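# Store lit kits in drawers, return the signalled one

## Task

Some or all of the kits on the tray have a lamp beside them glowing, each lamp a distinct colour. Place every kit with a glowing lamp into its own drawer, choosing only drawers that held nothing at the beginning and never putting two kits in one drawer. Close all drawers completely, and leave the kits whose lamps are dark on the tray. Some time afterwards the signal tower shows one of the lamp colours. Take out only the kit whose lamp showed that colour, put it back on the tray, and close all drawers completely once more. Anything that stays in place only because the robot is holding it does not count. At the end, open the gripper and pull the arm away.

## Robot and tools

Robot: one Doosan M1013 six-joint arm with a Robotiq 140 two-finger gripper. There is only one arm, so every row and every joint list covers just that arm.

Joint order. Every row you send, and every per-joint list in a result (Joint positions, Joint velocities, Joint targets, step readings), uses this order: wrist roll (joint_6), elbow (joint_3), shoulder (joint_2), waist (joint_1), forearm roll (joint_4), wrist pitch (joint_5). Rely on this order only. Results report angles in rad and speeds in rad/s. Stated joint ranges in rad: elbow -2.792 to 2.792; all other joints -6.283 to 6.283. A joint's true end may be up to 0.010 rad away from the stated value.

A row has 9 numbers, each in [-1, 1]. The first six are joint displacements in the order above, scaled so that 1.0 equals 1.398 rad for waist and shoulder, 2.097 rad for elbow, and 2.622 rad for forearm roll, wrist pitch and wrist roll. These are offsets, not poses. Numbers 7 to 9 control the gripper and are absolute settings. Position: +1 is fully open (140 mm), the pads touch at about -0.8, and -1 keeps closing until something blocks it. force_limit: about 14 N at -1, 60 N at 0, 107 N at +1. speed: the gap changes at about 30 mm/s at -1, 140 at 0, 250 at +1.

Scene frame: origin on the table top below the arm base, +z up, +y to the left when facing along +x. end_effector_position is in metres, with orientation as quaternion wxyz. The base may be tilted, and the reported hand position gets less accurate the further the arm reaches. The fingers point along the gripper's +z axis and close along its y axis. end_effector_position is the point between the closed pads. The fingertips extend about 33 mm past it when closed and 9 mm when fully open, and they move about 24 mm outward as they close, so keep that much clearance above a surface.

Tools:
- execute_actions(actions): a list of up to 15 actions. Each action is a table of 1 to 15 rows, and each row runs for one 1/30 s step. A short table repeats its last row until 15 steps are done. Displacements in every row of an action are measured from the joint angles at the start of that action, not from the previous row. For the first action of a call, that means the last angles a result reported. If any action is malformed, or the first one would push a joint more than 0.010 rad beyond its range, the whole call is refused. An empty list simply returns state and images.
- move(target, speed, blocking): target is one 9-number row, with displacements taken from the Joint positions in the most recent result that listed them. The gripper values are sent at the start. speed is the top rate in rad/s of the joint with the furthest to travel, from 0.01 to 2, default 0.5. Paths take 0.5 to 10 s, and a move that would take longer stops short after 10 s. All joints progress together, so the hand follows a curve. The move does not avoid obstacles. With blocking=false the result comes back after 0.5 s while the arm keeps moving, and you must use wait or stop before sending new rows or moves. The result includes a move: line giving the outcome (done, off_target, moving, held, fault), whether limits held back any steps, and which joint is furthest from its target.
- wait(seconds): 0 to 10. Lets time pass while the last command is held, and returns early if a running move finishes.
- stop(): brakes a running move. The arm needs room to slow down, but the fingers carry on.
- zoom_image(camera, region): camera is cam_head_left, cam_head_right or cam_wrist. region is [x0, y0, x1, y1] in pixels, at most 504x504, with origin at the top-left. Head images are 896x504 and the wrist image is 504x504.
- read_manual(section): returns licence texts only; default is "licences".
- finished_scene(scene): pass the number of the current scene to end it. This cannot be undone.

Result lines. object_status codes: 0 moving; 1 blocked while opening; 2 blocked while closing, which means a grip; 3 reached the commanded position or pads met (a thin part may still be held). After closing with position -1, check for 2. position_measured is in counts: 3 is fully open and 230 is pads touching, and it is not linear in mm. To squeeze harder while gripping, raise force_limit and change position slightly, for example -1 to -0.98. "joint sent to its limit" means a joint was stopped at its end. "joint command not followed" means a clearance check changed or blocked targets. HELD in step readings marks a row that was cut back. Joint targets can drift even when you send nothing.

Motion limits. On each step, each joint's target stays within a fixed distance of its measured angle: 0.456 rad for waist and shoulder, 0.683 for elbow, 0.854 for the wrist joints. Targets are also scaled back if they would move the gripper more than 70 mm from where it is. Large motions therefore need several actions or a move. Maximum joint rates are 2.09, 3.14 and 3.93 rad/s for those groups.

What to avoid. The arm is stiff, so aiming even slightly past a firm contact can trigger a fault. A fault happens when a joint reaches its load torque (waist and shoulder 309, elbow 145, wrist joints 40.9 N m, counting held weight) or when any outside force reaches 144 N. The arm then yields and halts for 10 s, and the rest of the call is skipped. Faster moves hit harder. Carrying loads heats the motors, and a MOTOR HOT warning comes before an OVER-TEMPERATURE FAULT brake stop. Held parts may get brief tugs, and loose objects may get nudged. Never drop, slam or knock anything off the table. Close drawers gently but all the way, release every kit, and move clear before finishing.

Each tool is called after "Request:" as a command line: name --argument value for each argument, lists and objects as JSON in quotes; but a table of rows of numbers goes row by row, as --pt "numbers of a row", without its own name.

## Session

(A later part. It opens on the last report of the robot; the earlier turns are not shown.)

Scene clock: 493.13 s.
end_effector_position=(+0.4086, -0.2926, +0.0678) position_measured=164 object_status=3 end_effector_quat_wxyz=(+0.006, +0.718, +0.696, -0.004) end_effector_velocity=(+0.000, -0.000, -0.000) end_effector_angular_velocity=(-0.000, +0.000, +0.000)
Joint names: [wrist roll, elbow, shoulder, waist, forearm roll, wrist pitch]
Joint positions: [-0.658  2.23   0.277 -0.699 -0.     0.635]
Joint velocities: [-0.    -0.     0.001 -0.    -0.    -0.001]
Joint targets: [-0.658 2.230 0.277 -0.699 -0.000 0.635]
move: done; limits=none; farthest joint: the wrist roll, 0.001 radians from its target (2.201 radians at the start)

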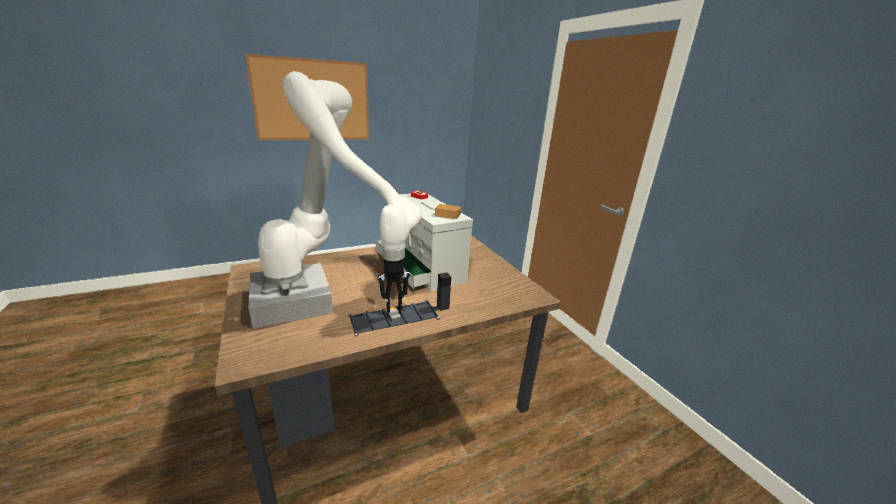

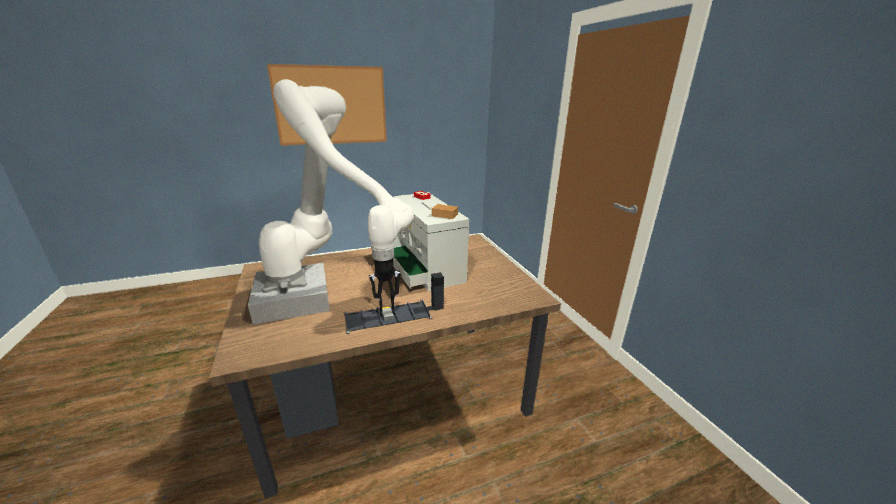

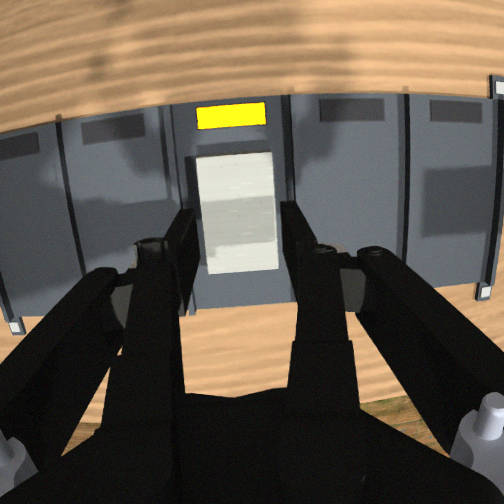

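Request:
move --target '[0,0.0056,0.0286,0,0,-0.0197,-0.28,0,0]' --speed 0.08

Request:
move --target '[0,0.0009,0.0048,0,0,-0.0033,-0.335,0,0]' --speed 0.02

Request:
move --target '[0,0,0,0,0,0,-1,0,-0.5]'

Request:
move --target '[0,-0.0065,-0.0334,0,0,0.023,-1,0,0]' --speed 0.15

Scene clock: 496.57 s.
end_effector_position=(+0.4086, -0.2929, +0.0440) position_measured=164 object_status=3 end_effector_quat_wxyz=(+0.006, +0.718, +0.696, -0.004) end_effector_velocity=(-0.000, +0.000, -0.000) end_effector_angular_velocity=(+0.001, +0.001, -0.001)
Joint names: [wrist roll, elbow, shoulder, waist, forearm roll, wrist pitch]
Joint positions: [-0.658  2.241  0.317 -0.699 -0.     0.583]
Joint velocities: [ 0.     0.     0.001 -0.     0.001  0.   ]
Joint targets: [-0.658 2.241 0.317 -0.699 -0.000 0.583]
move: done; limits=none; farthest joint: the waist, 0.000 radians from its target (0.000 radians at the start)

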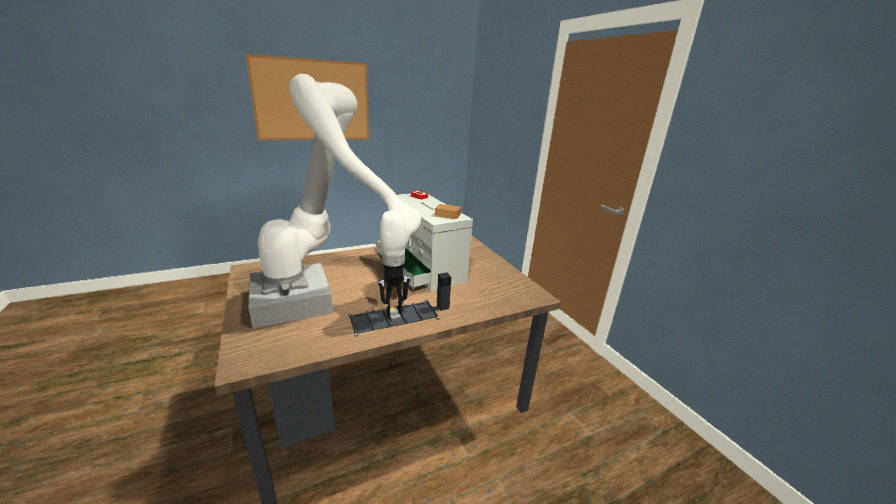

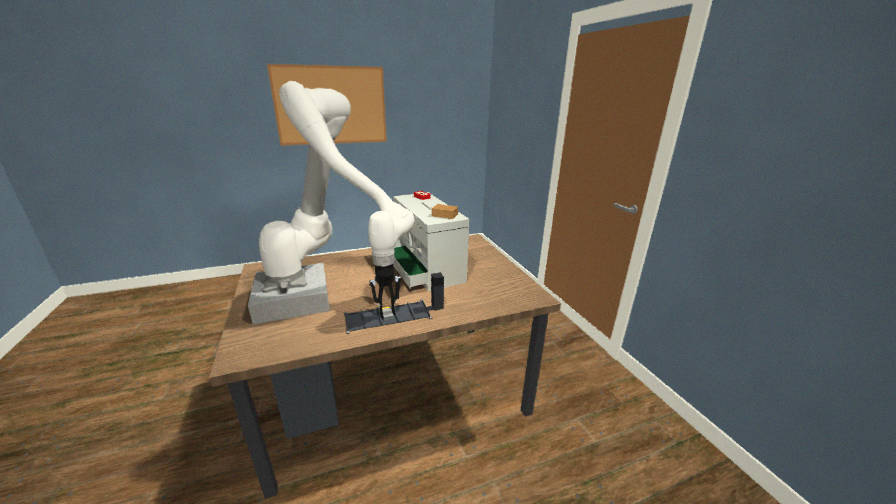

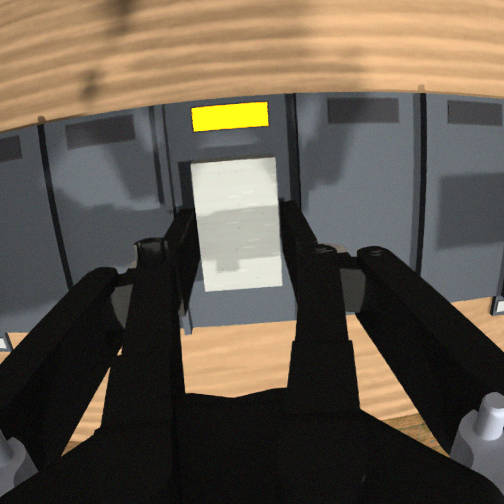

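Scene clock: 497.27 s.
end_effector_position=(+0.4085, -0.2929, +0.0401) position_measured=171 object_status=3 end_effector_quat_wxyz=(+0.006, +0.718, +0.696, -0.004) end_effector_velocity=(+0.000, +0.000, -0.000) end_effector_angular_velocity=(+0.000, -0.000, +0.001)
Joint names: [wrist roll, elbow, shoulder, waist, forearm roll, wrist pitch]
Joint positions: [-0.658  2.243  0.324 -0.699 -0.     0.575]
Joint velocities: [-0.001  0.     0.     0.     0.    -0.   ]
Joint targets: [-0.658 2.243 0.324 -0.699 -0.000 0.575]
move: done; limits=none; farthest joint: the waist, 0.000 radians from its target (0.000 radians at the start)

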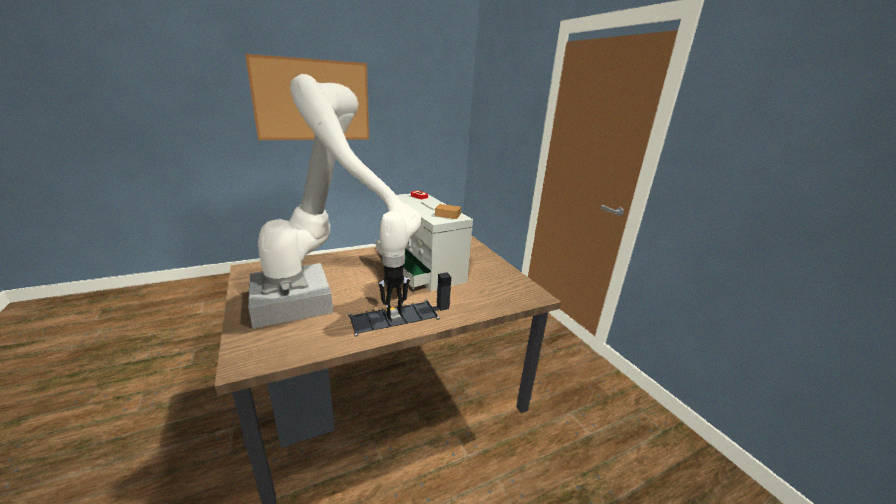

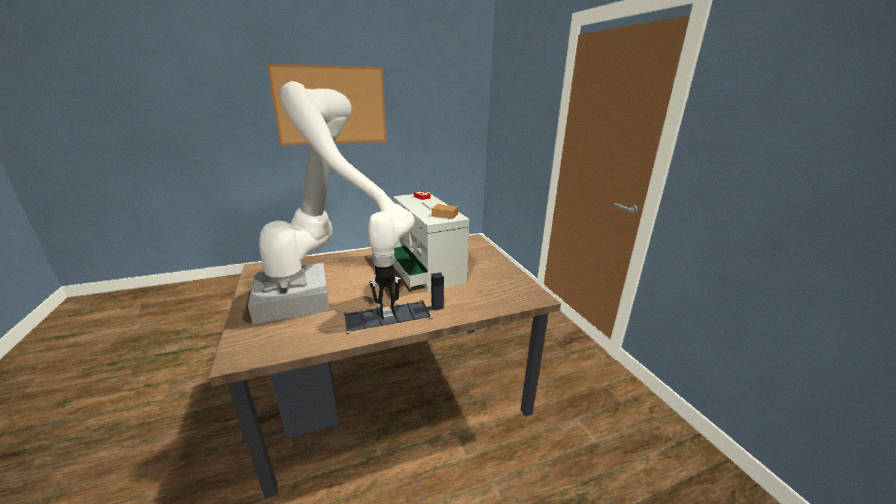

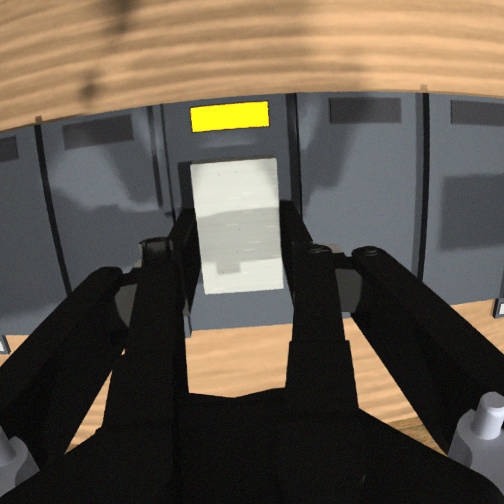

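Scene clock: 497.77 s.
end_effector_position=(+0.4085, -0.2929, +0.0401) position_measured=173 object_status=2 end_effector_quat_wxyz=(+0.006, +0.718, +0.696, -0.004) end_effector_velocity=(-0.000, +0.000, -0.001) end_effector_angular_velocity=(+0.001, +0.001, +0.000)
Joint names: [wrist roll, elbow, shoulder, waist, forearm roll, wrist pitch]
Joint positions: [-0.658  2.243  0.324 -0.699 -0.     0.575]
Joint velocities: [-0.001  0.     0.001  0.     0.     0.   ]
Joint targets: [-0.658 2.243 0.324 -0.699 -0.000 0.575]
move: done; limits=none; farthest joint: the waist, 0.000 radians from its target (0.000 radians at the start)

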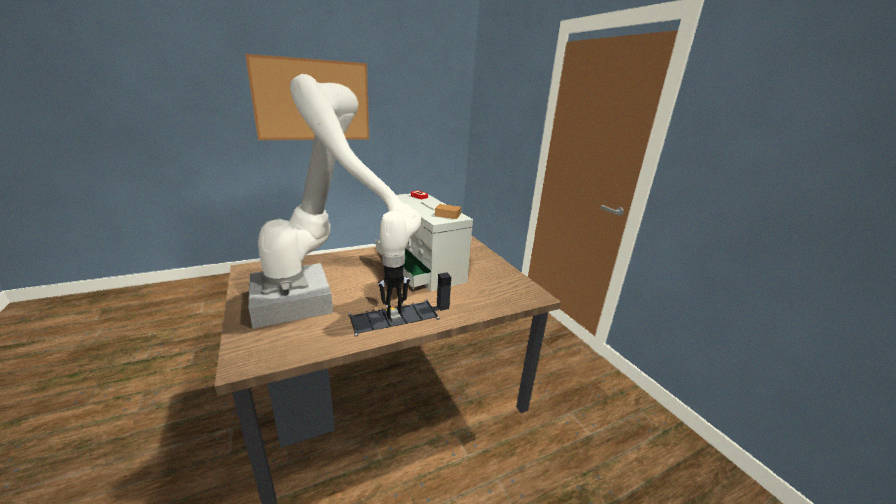

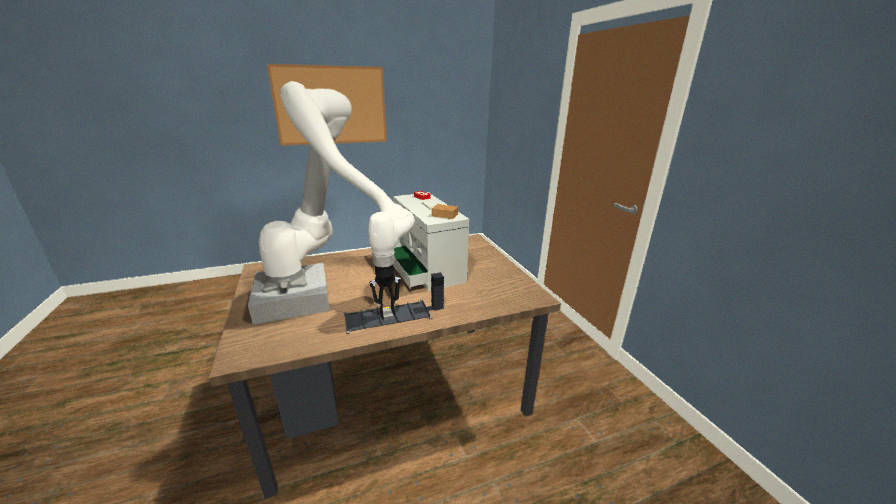

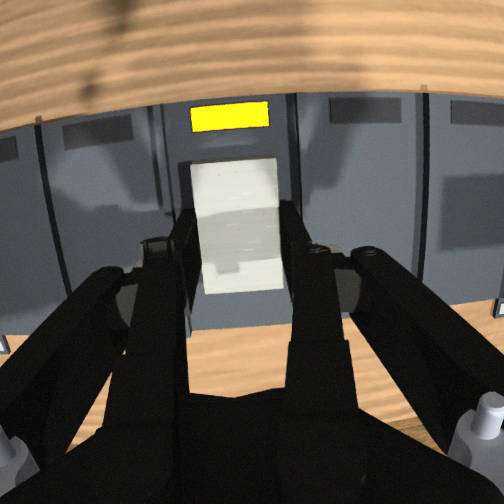

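Scene clock: 498.57 s.
end_effector_position=(+0.4086, -0.2926, +0.0678) position_measured=174 object_status=2 end_effector_quat_wxyz=(+0.006, +0.718, +0.696, -0.004) end_effector_velocity=(+0.000, -0.000, +0.000) end_effector_angular_velocity=(-0.001, -0.001, -0.001)
Joint names: [wrist roll, elbow, shoulder, waist, forearm roll, wrist pitch]
Joint positions: [-0.658  2.23   0.277 -0.699 -0.     0.635]
Joint velocities: [ 0.001 -0.    -0.001 -0.    -0.     0.   ]
Joint targets: [-0.658 2.230 0.277 -0.699 -0.000 0.635]
move: done; limits=none; farthest joint: the waist, 0.000 radians from its target (0.000 radians at the start)

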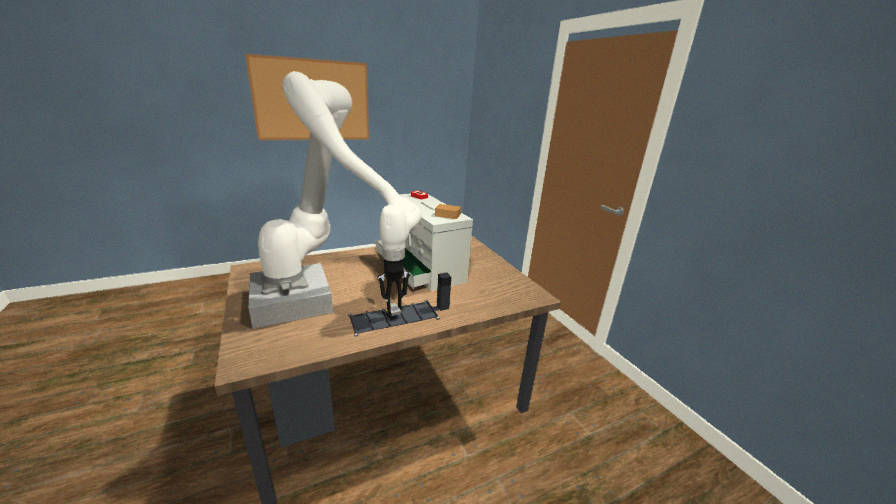

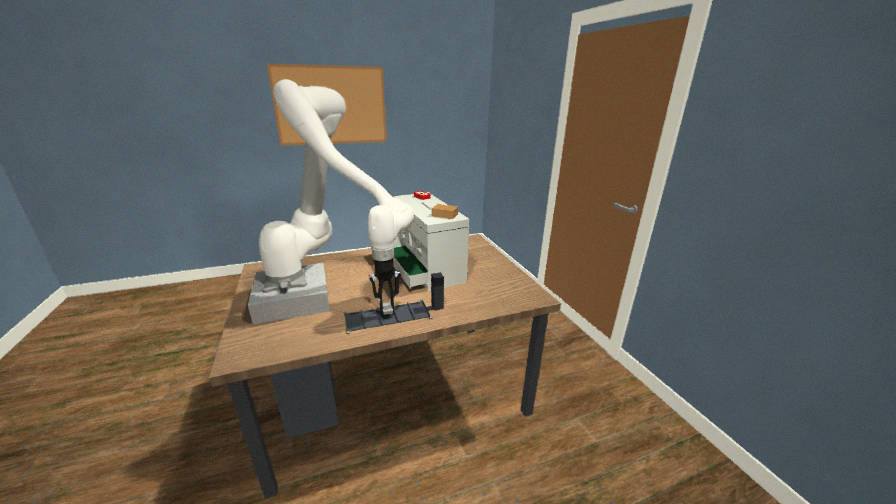

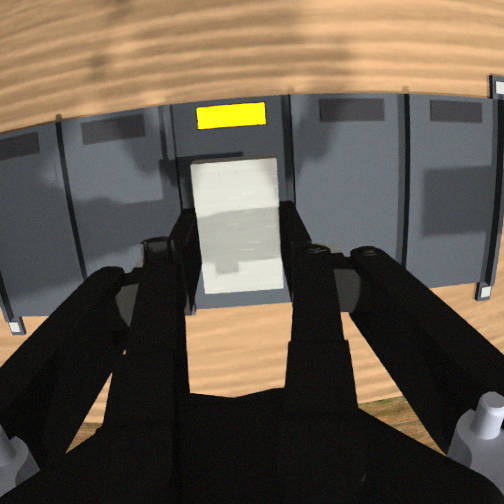

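Request:
move --target '[-0.1686,-0.0143,-0.1266,0.1781,0,0.0629,-1,0,0]' --speed 0.5

Request:
move --target '[-0.2025,-0.0522,0.094,0.3335,0,-0.0248,-1,0,0]' --speed 0.45

Scene clock: 504.97 s.
end_effector_position=(+0.4603, -0.1780, +0.1648) position_measured=174 object_status=2 end_effector_quat_wxyz=(+0.025, +0.440, +0.898, -0.006) end_effector_velocity=(+0.000, +0.000, +0.000) end_effector_angular_velocity=(-0.001, -0.000, +0.002)
Joint names: [wrist roll, elbow, shoulder, waist, forearm roll, wrist pitch]
Joint positions: [-1.1   2.2   0.1  -0.45 -0.    0.8 ]
Joint velocities: [ 0.    -0.    -0.001  0.001 -0.001  0.   ]
Joint targets: [-1.100 2.200 0.100 -0.450 -0.000 0.800]
move: done; limits=none; farthest joint: the waist, 0.000 radians from its target (0.249 radians at the start)

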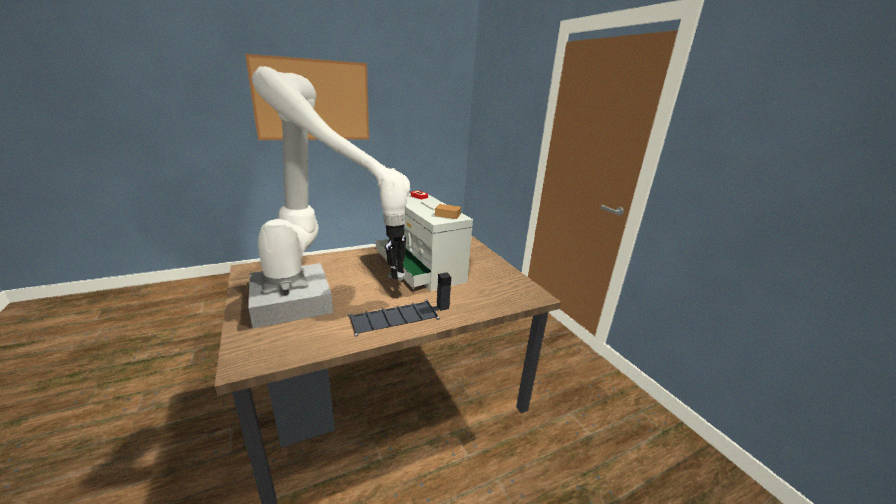

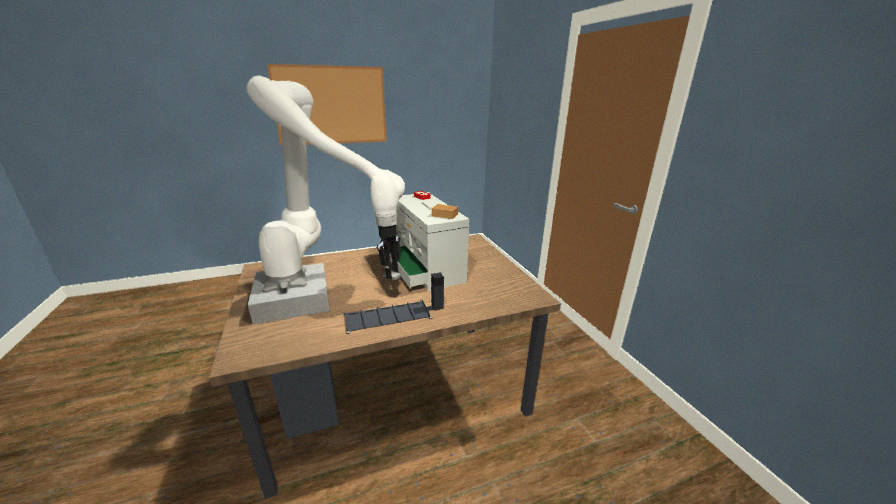

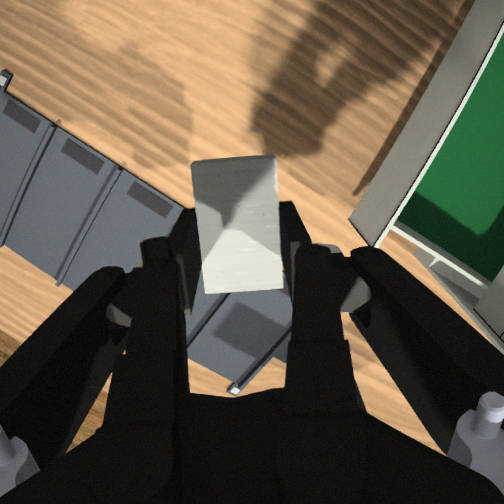

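Scene clock: 506.60 s.
end_effector_position=(+0.5780, +0.0499, +0.1401) position_measured=174 object_status=2 end_effector_quat_wxyz=(+0.043, -0.043, +0.998, -0.008) end_effector_velocity=(-0.000, +0.000, -0.001) end_effector_angular_velocity=(-0.000, +0.002, +0.002)
Joint names: [wrist roll, elbow, shoulder, waist, forearm roll, wrist pitch]
Joint positions: [-1.631  2.09   0.232  0.016 -0.     0.735]
Joint velocities: [-0.002 -0.     0.001  0.001 -0.     0.001]
Joint targets: [-1.631 2.090 0.232 0.016 -0.000 0.735]
move: done; limits=none; farthest joint: the waist, 0.000 radians from its target (0.467 radians at the start)

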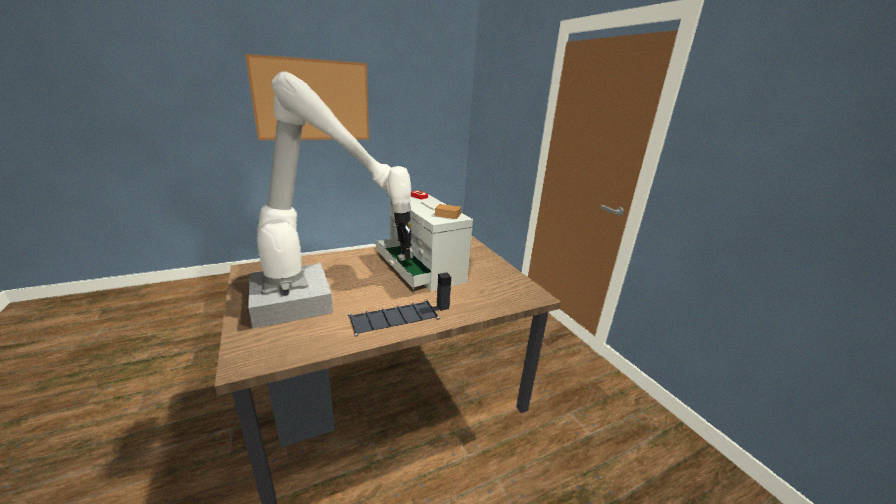

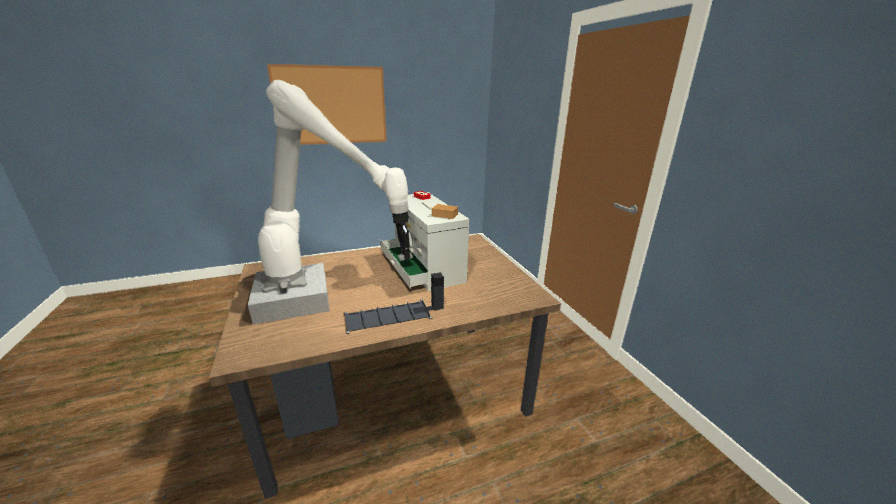

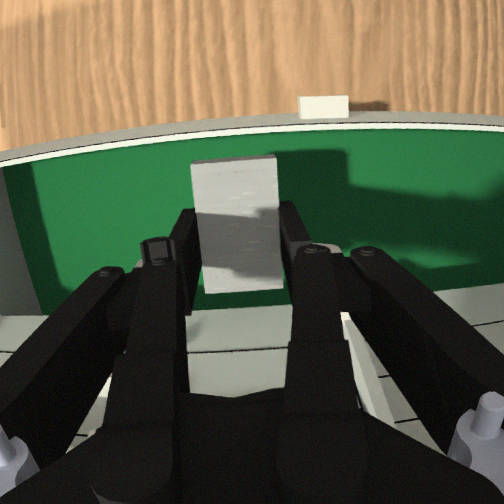

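Request:
move --target '[0,0.017,0.0472,0,0,-0.0388,-1,0,0]' --speed 0.08

Request:
zoom_image --camera "cam_head_right" --region '[360,160,480,290]'

Scene clock: 509.83 s.
end_effector_position=(+0.5767, +0.0492, +0.0899) position_measured=174 object_status=2 end_effector_quat_wxyz=(+0.043, -0.043, +0.998, -0.008) end_effector_velocity=(-0.000, -0.000, -0.001) end_effector_angular_velocity=(-0.001, +0.001, +0.000)
Joint names: [wrist roll, elbow, shoulder, waist, forearm roll, wrist pitch]
Joint positions: [-1.631  2.126  0.298  0.016 -0.     0.633]
Joint velocities: [-0.     0.     0.002 -0.    -0.001 -0.   ]
Joint targets: [-1.631 2.126 0.298 0.016 -0.000 0.633]
move: done; limits=none; farthest joint: the waist, 0.000 radians from its target (0.000 radians at the start)

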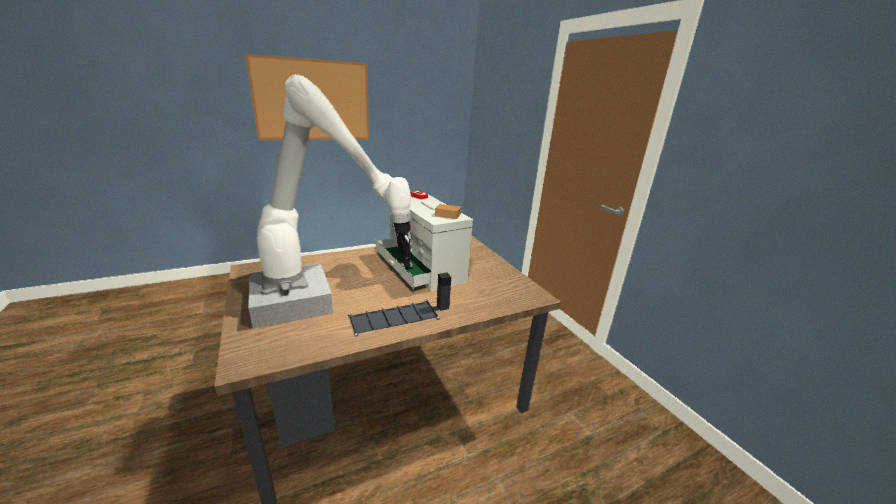

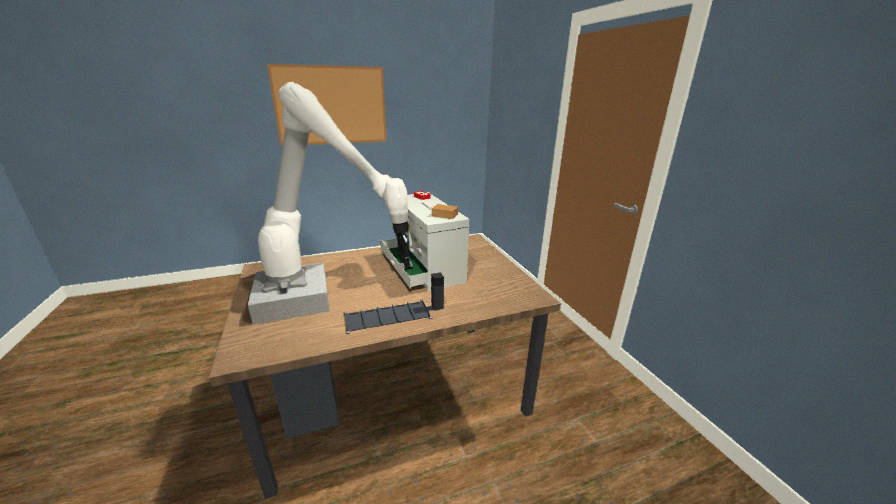

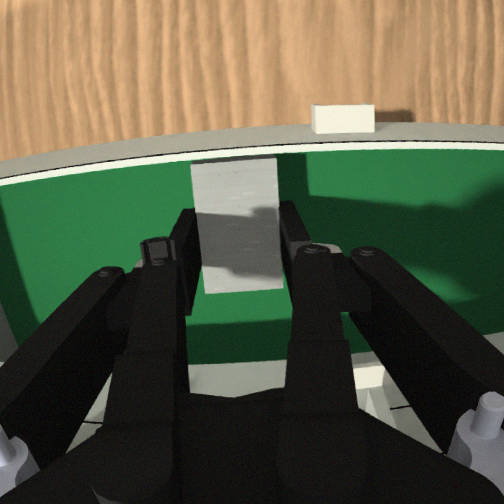

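Region (360, 160, 480, 290) of cam_head_right's 896x504 image, scaled by 3.877, with more detail than that image has; it fills the left 465 columns of this view, and the rest is white.

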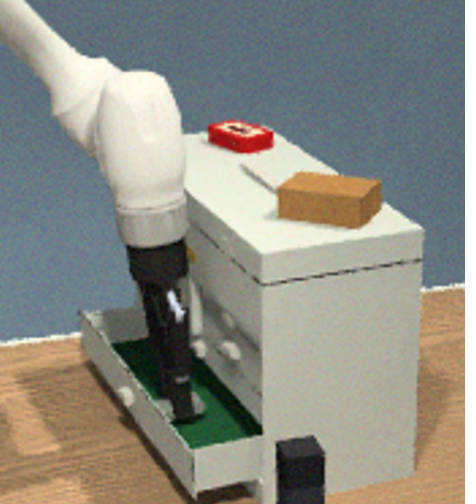

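Request:
move --target '[0,0.002,0.0077,0,0,-0.0057,-1,0,0]' --speed 0.025

Request:
move --target '[0,0,0,0,0,0,-0.25,0,-0.5]'

Request:
move --target '[0,-0.018,-0.0563,0,0,0.0445,-0.25,0,0]' --speed 0.2

Scene clock: 514.13 s.
end_effector_position=(+0.5768, +0.0491, +0.0825) position_measured=174 object_status=2 end_effector_quat_wxyz=(+0.043, -0.043, +0.998, -0.008) end_effector_velocity=(-0.000, +0.000, -0.000) end_effector_angular_velocity=(+0.000, +0.001, -0.000)
Joint names: [wrist roll, elbow, shoulder, waist, forearm roll, wrist pitch]
Joint positions: [-1.631  2.13   0.308  0.016 -0.     0.618]
Joint velocities: [0.    0.    0.    0.    0.    0.001]
Joint targets: [-1.631 2.130 0.308 0.016 -0.000 0.618]
move: done; limits=none; farthest joint: the shoulder, 0.001 radians from its target (0.011 radians at the start)

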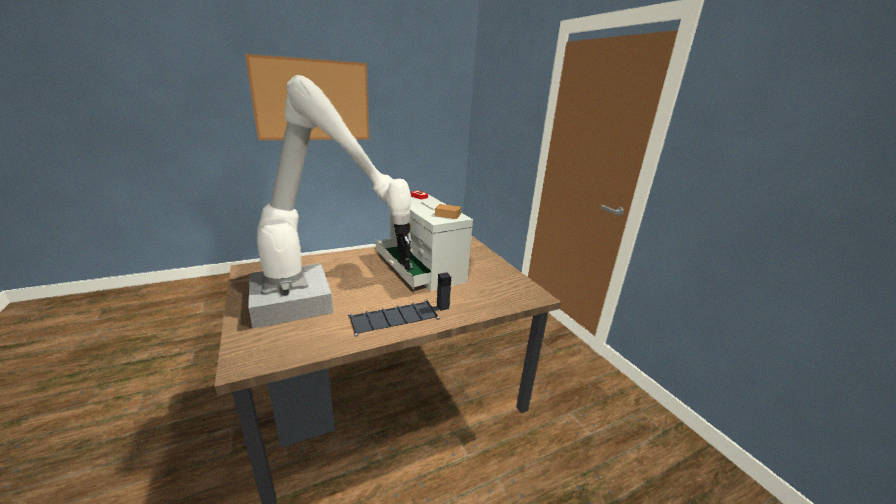

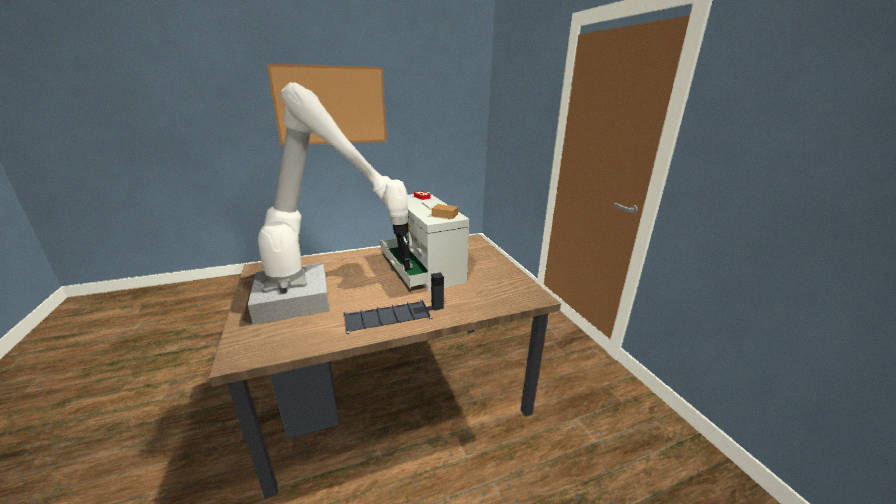

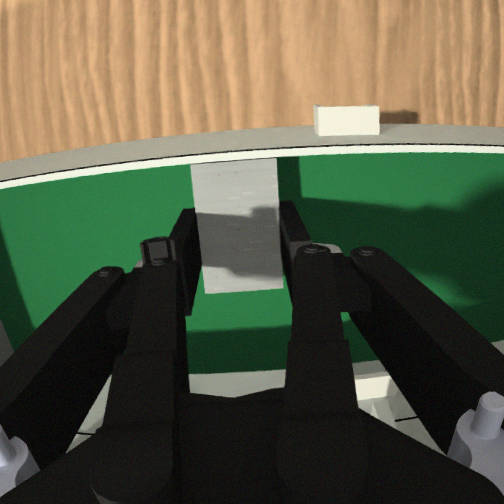

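Scene clock: 514.63 s.
end_effector_position=(+0.5768, +0.0491, +0.0825) position_measured=160 object_status=3 end_effector_quat_wxyz=(+0.043, -0.043, +0.998, -0.008) end_effector_velocity=(+0.000, -0.000, +0.000) end_effector_angular_velocity=(-0.001, -0.001, +0.002)
Joint names: [wrist roll, elbow, shoulder, waist, forearm roll, wrist pitch]
Joint positions: [-1.631  2.13   0.308  0.016 -0.     0.618]
Joint velocities: [-0.002 -0.    -0.001 -0.    -0.001 -0.   ]
Joint targets: [-1.631 2.130 0.308 0.016 -0.000 0.618]
move: done; limits=none; farthest joint: the waist, 0.000 radians from its target (0.000 radians at the start)

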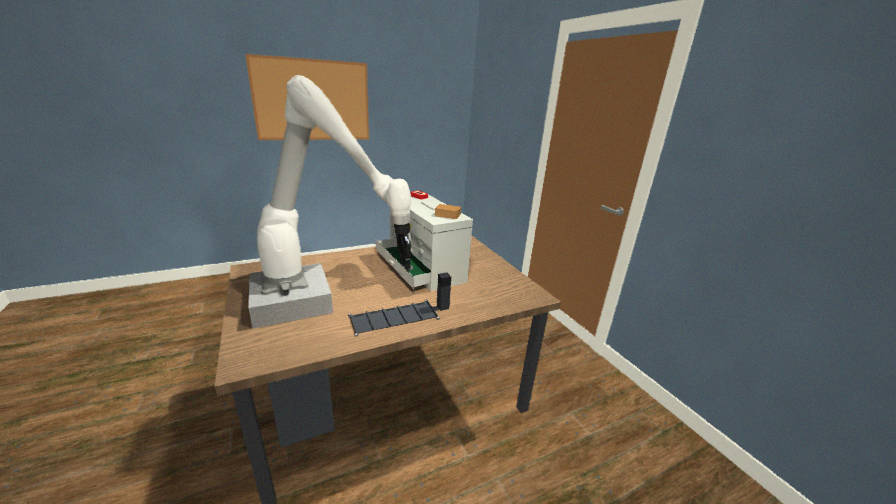

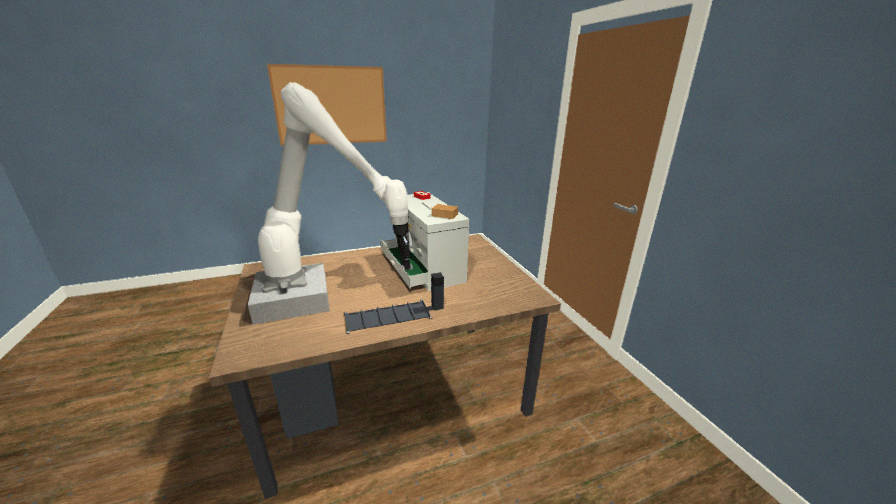

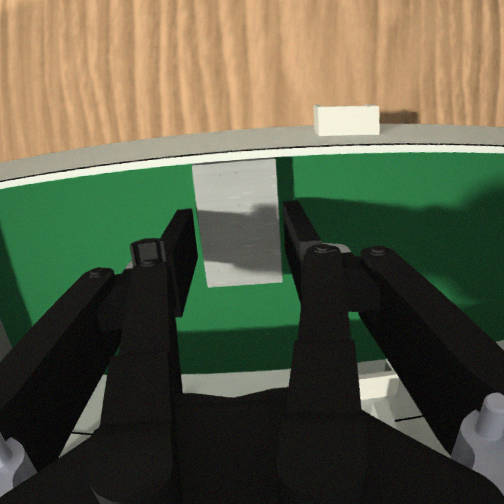

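Scene clock: 515.57 s.
end_effector_position=(+0.5767, +0.0499, +0.1403) position_measured=160 object_status=3 end_effector_quat_wxyz=(+0.043, -0.043, +0.998, -0.008) end_effector_velocity=(+0.000, +0.000, +0.001) end_effector_angular_velocity=(-0.000, -0.001, +0.000)
Joint names: [wrist roll, elbow, shoulder, waist, forearm roll, wrist pitch]
Joint positions: [-1.631  2.092  0.23   0.016 -0.     0.735]
Joint velocities: [ 0.    -0.    -0.002  0.    -0.001  0.001]
Joint targets: [-1.631 2.092 0.230 0.016 -0.000 0.735]
move: done; limits=none; farthest joint: the waist, 0.000 radians from its target (0.000 radians at the start)

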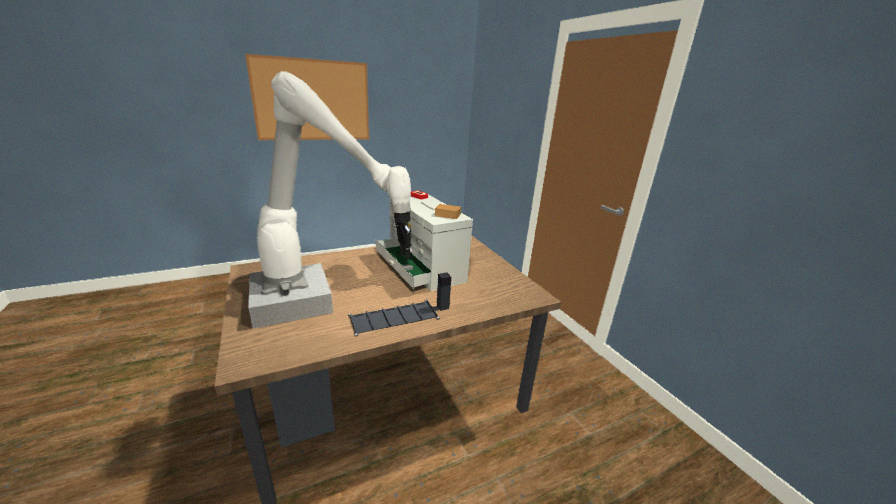

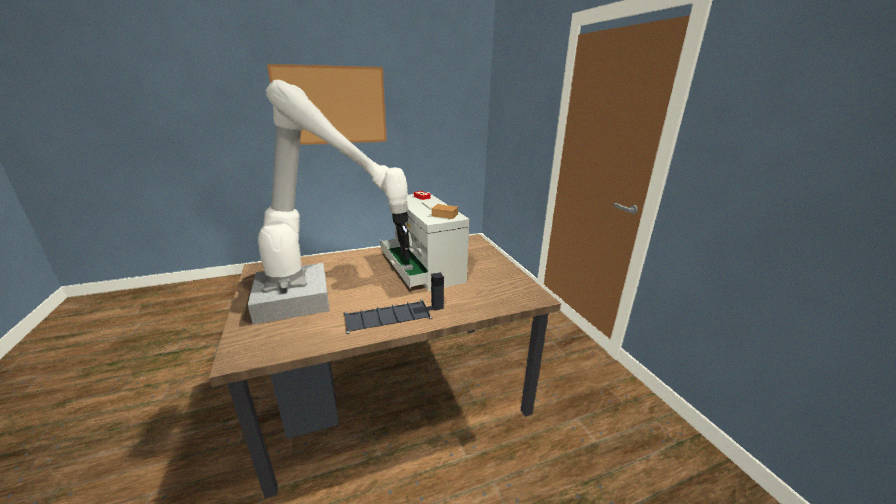

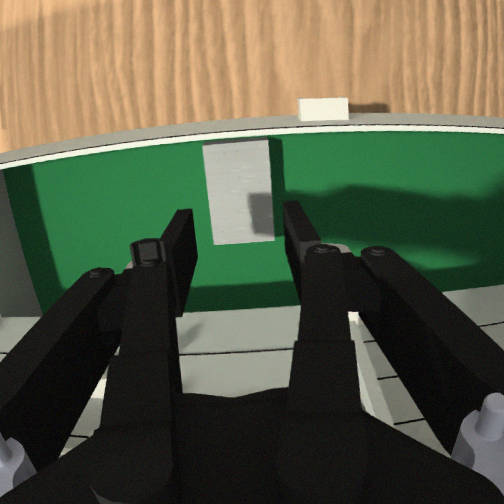

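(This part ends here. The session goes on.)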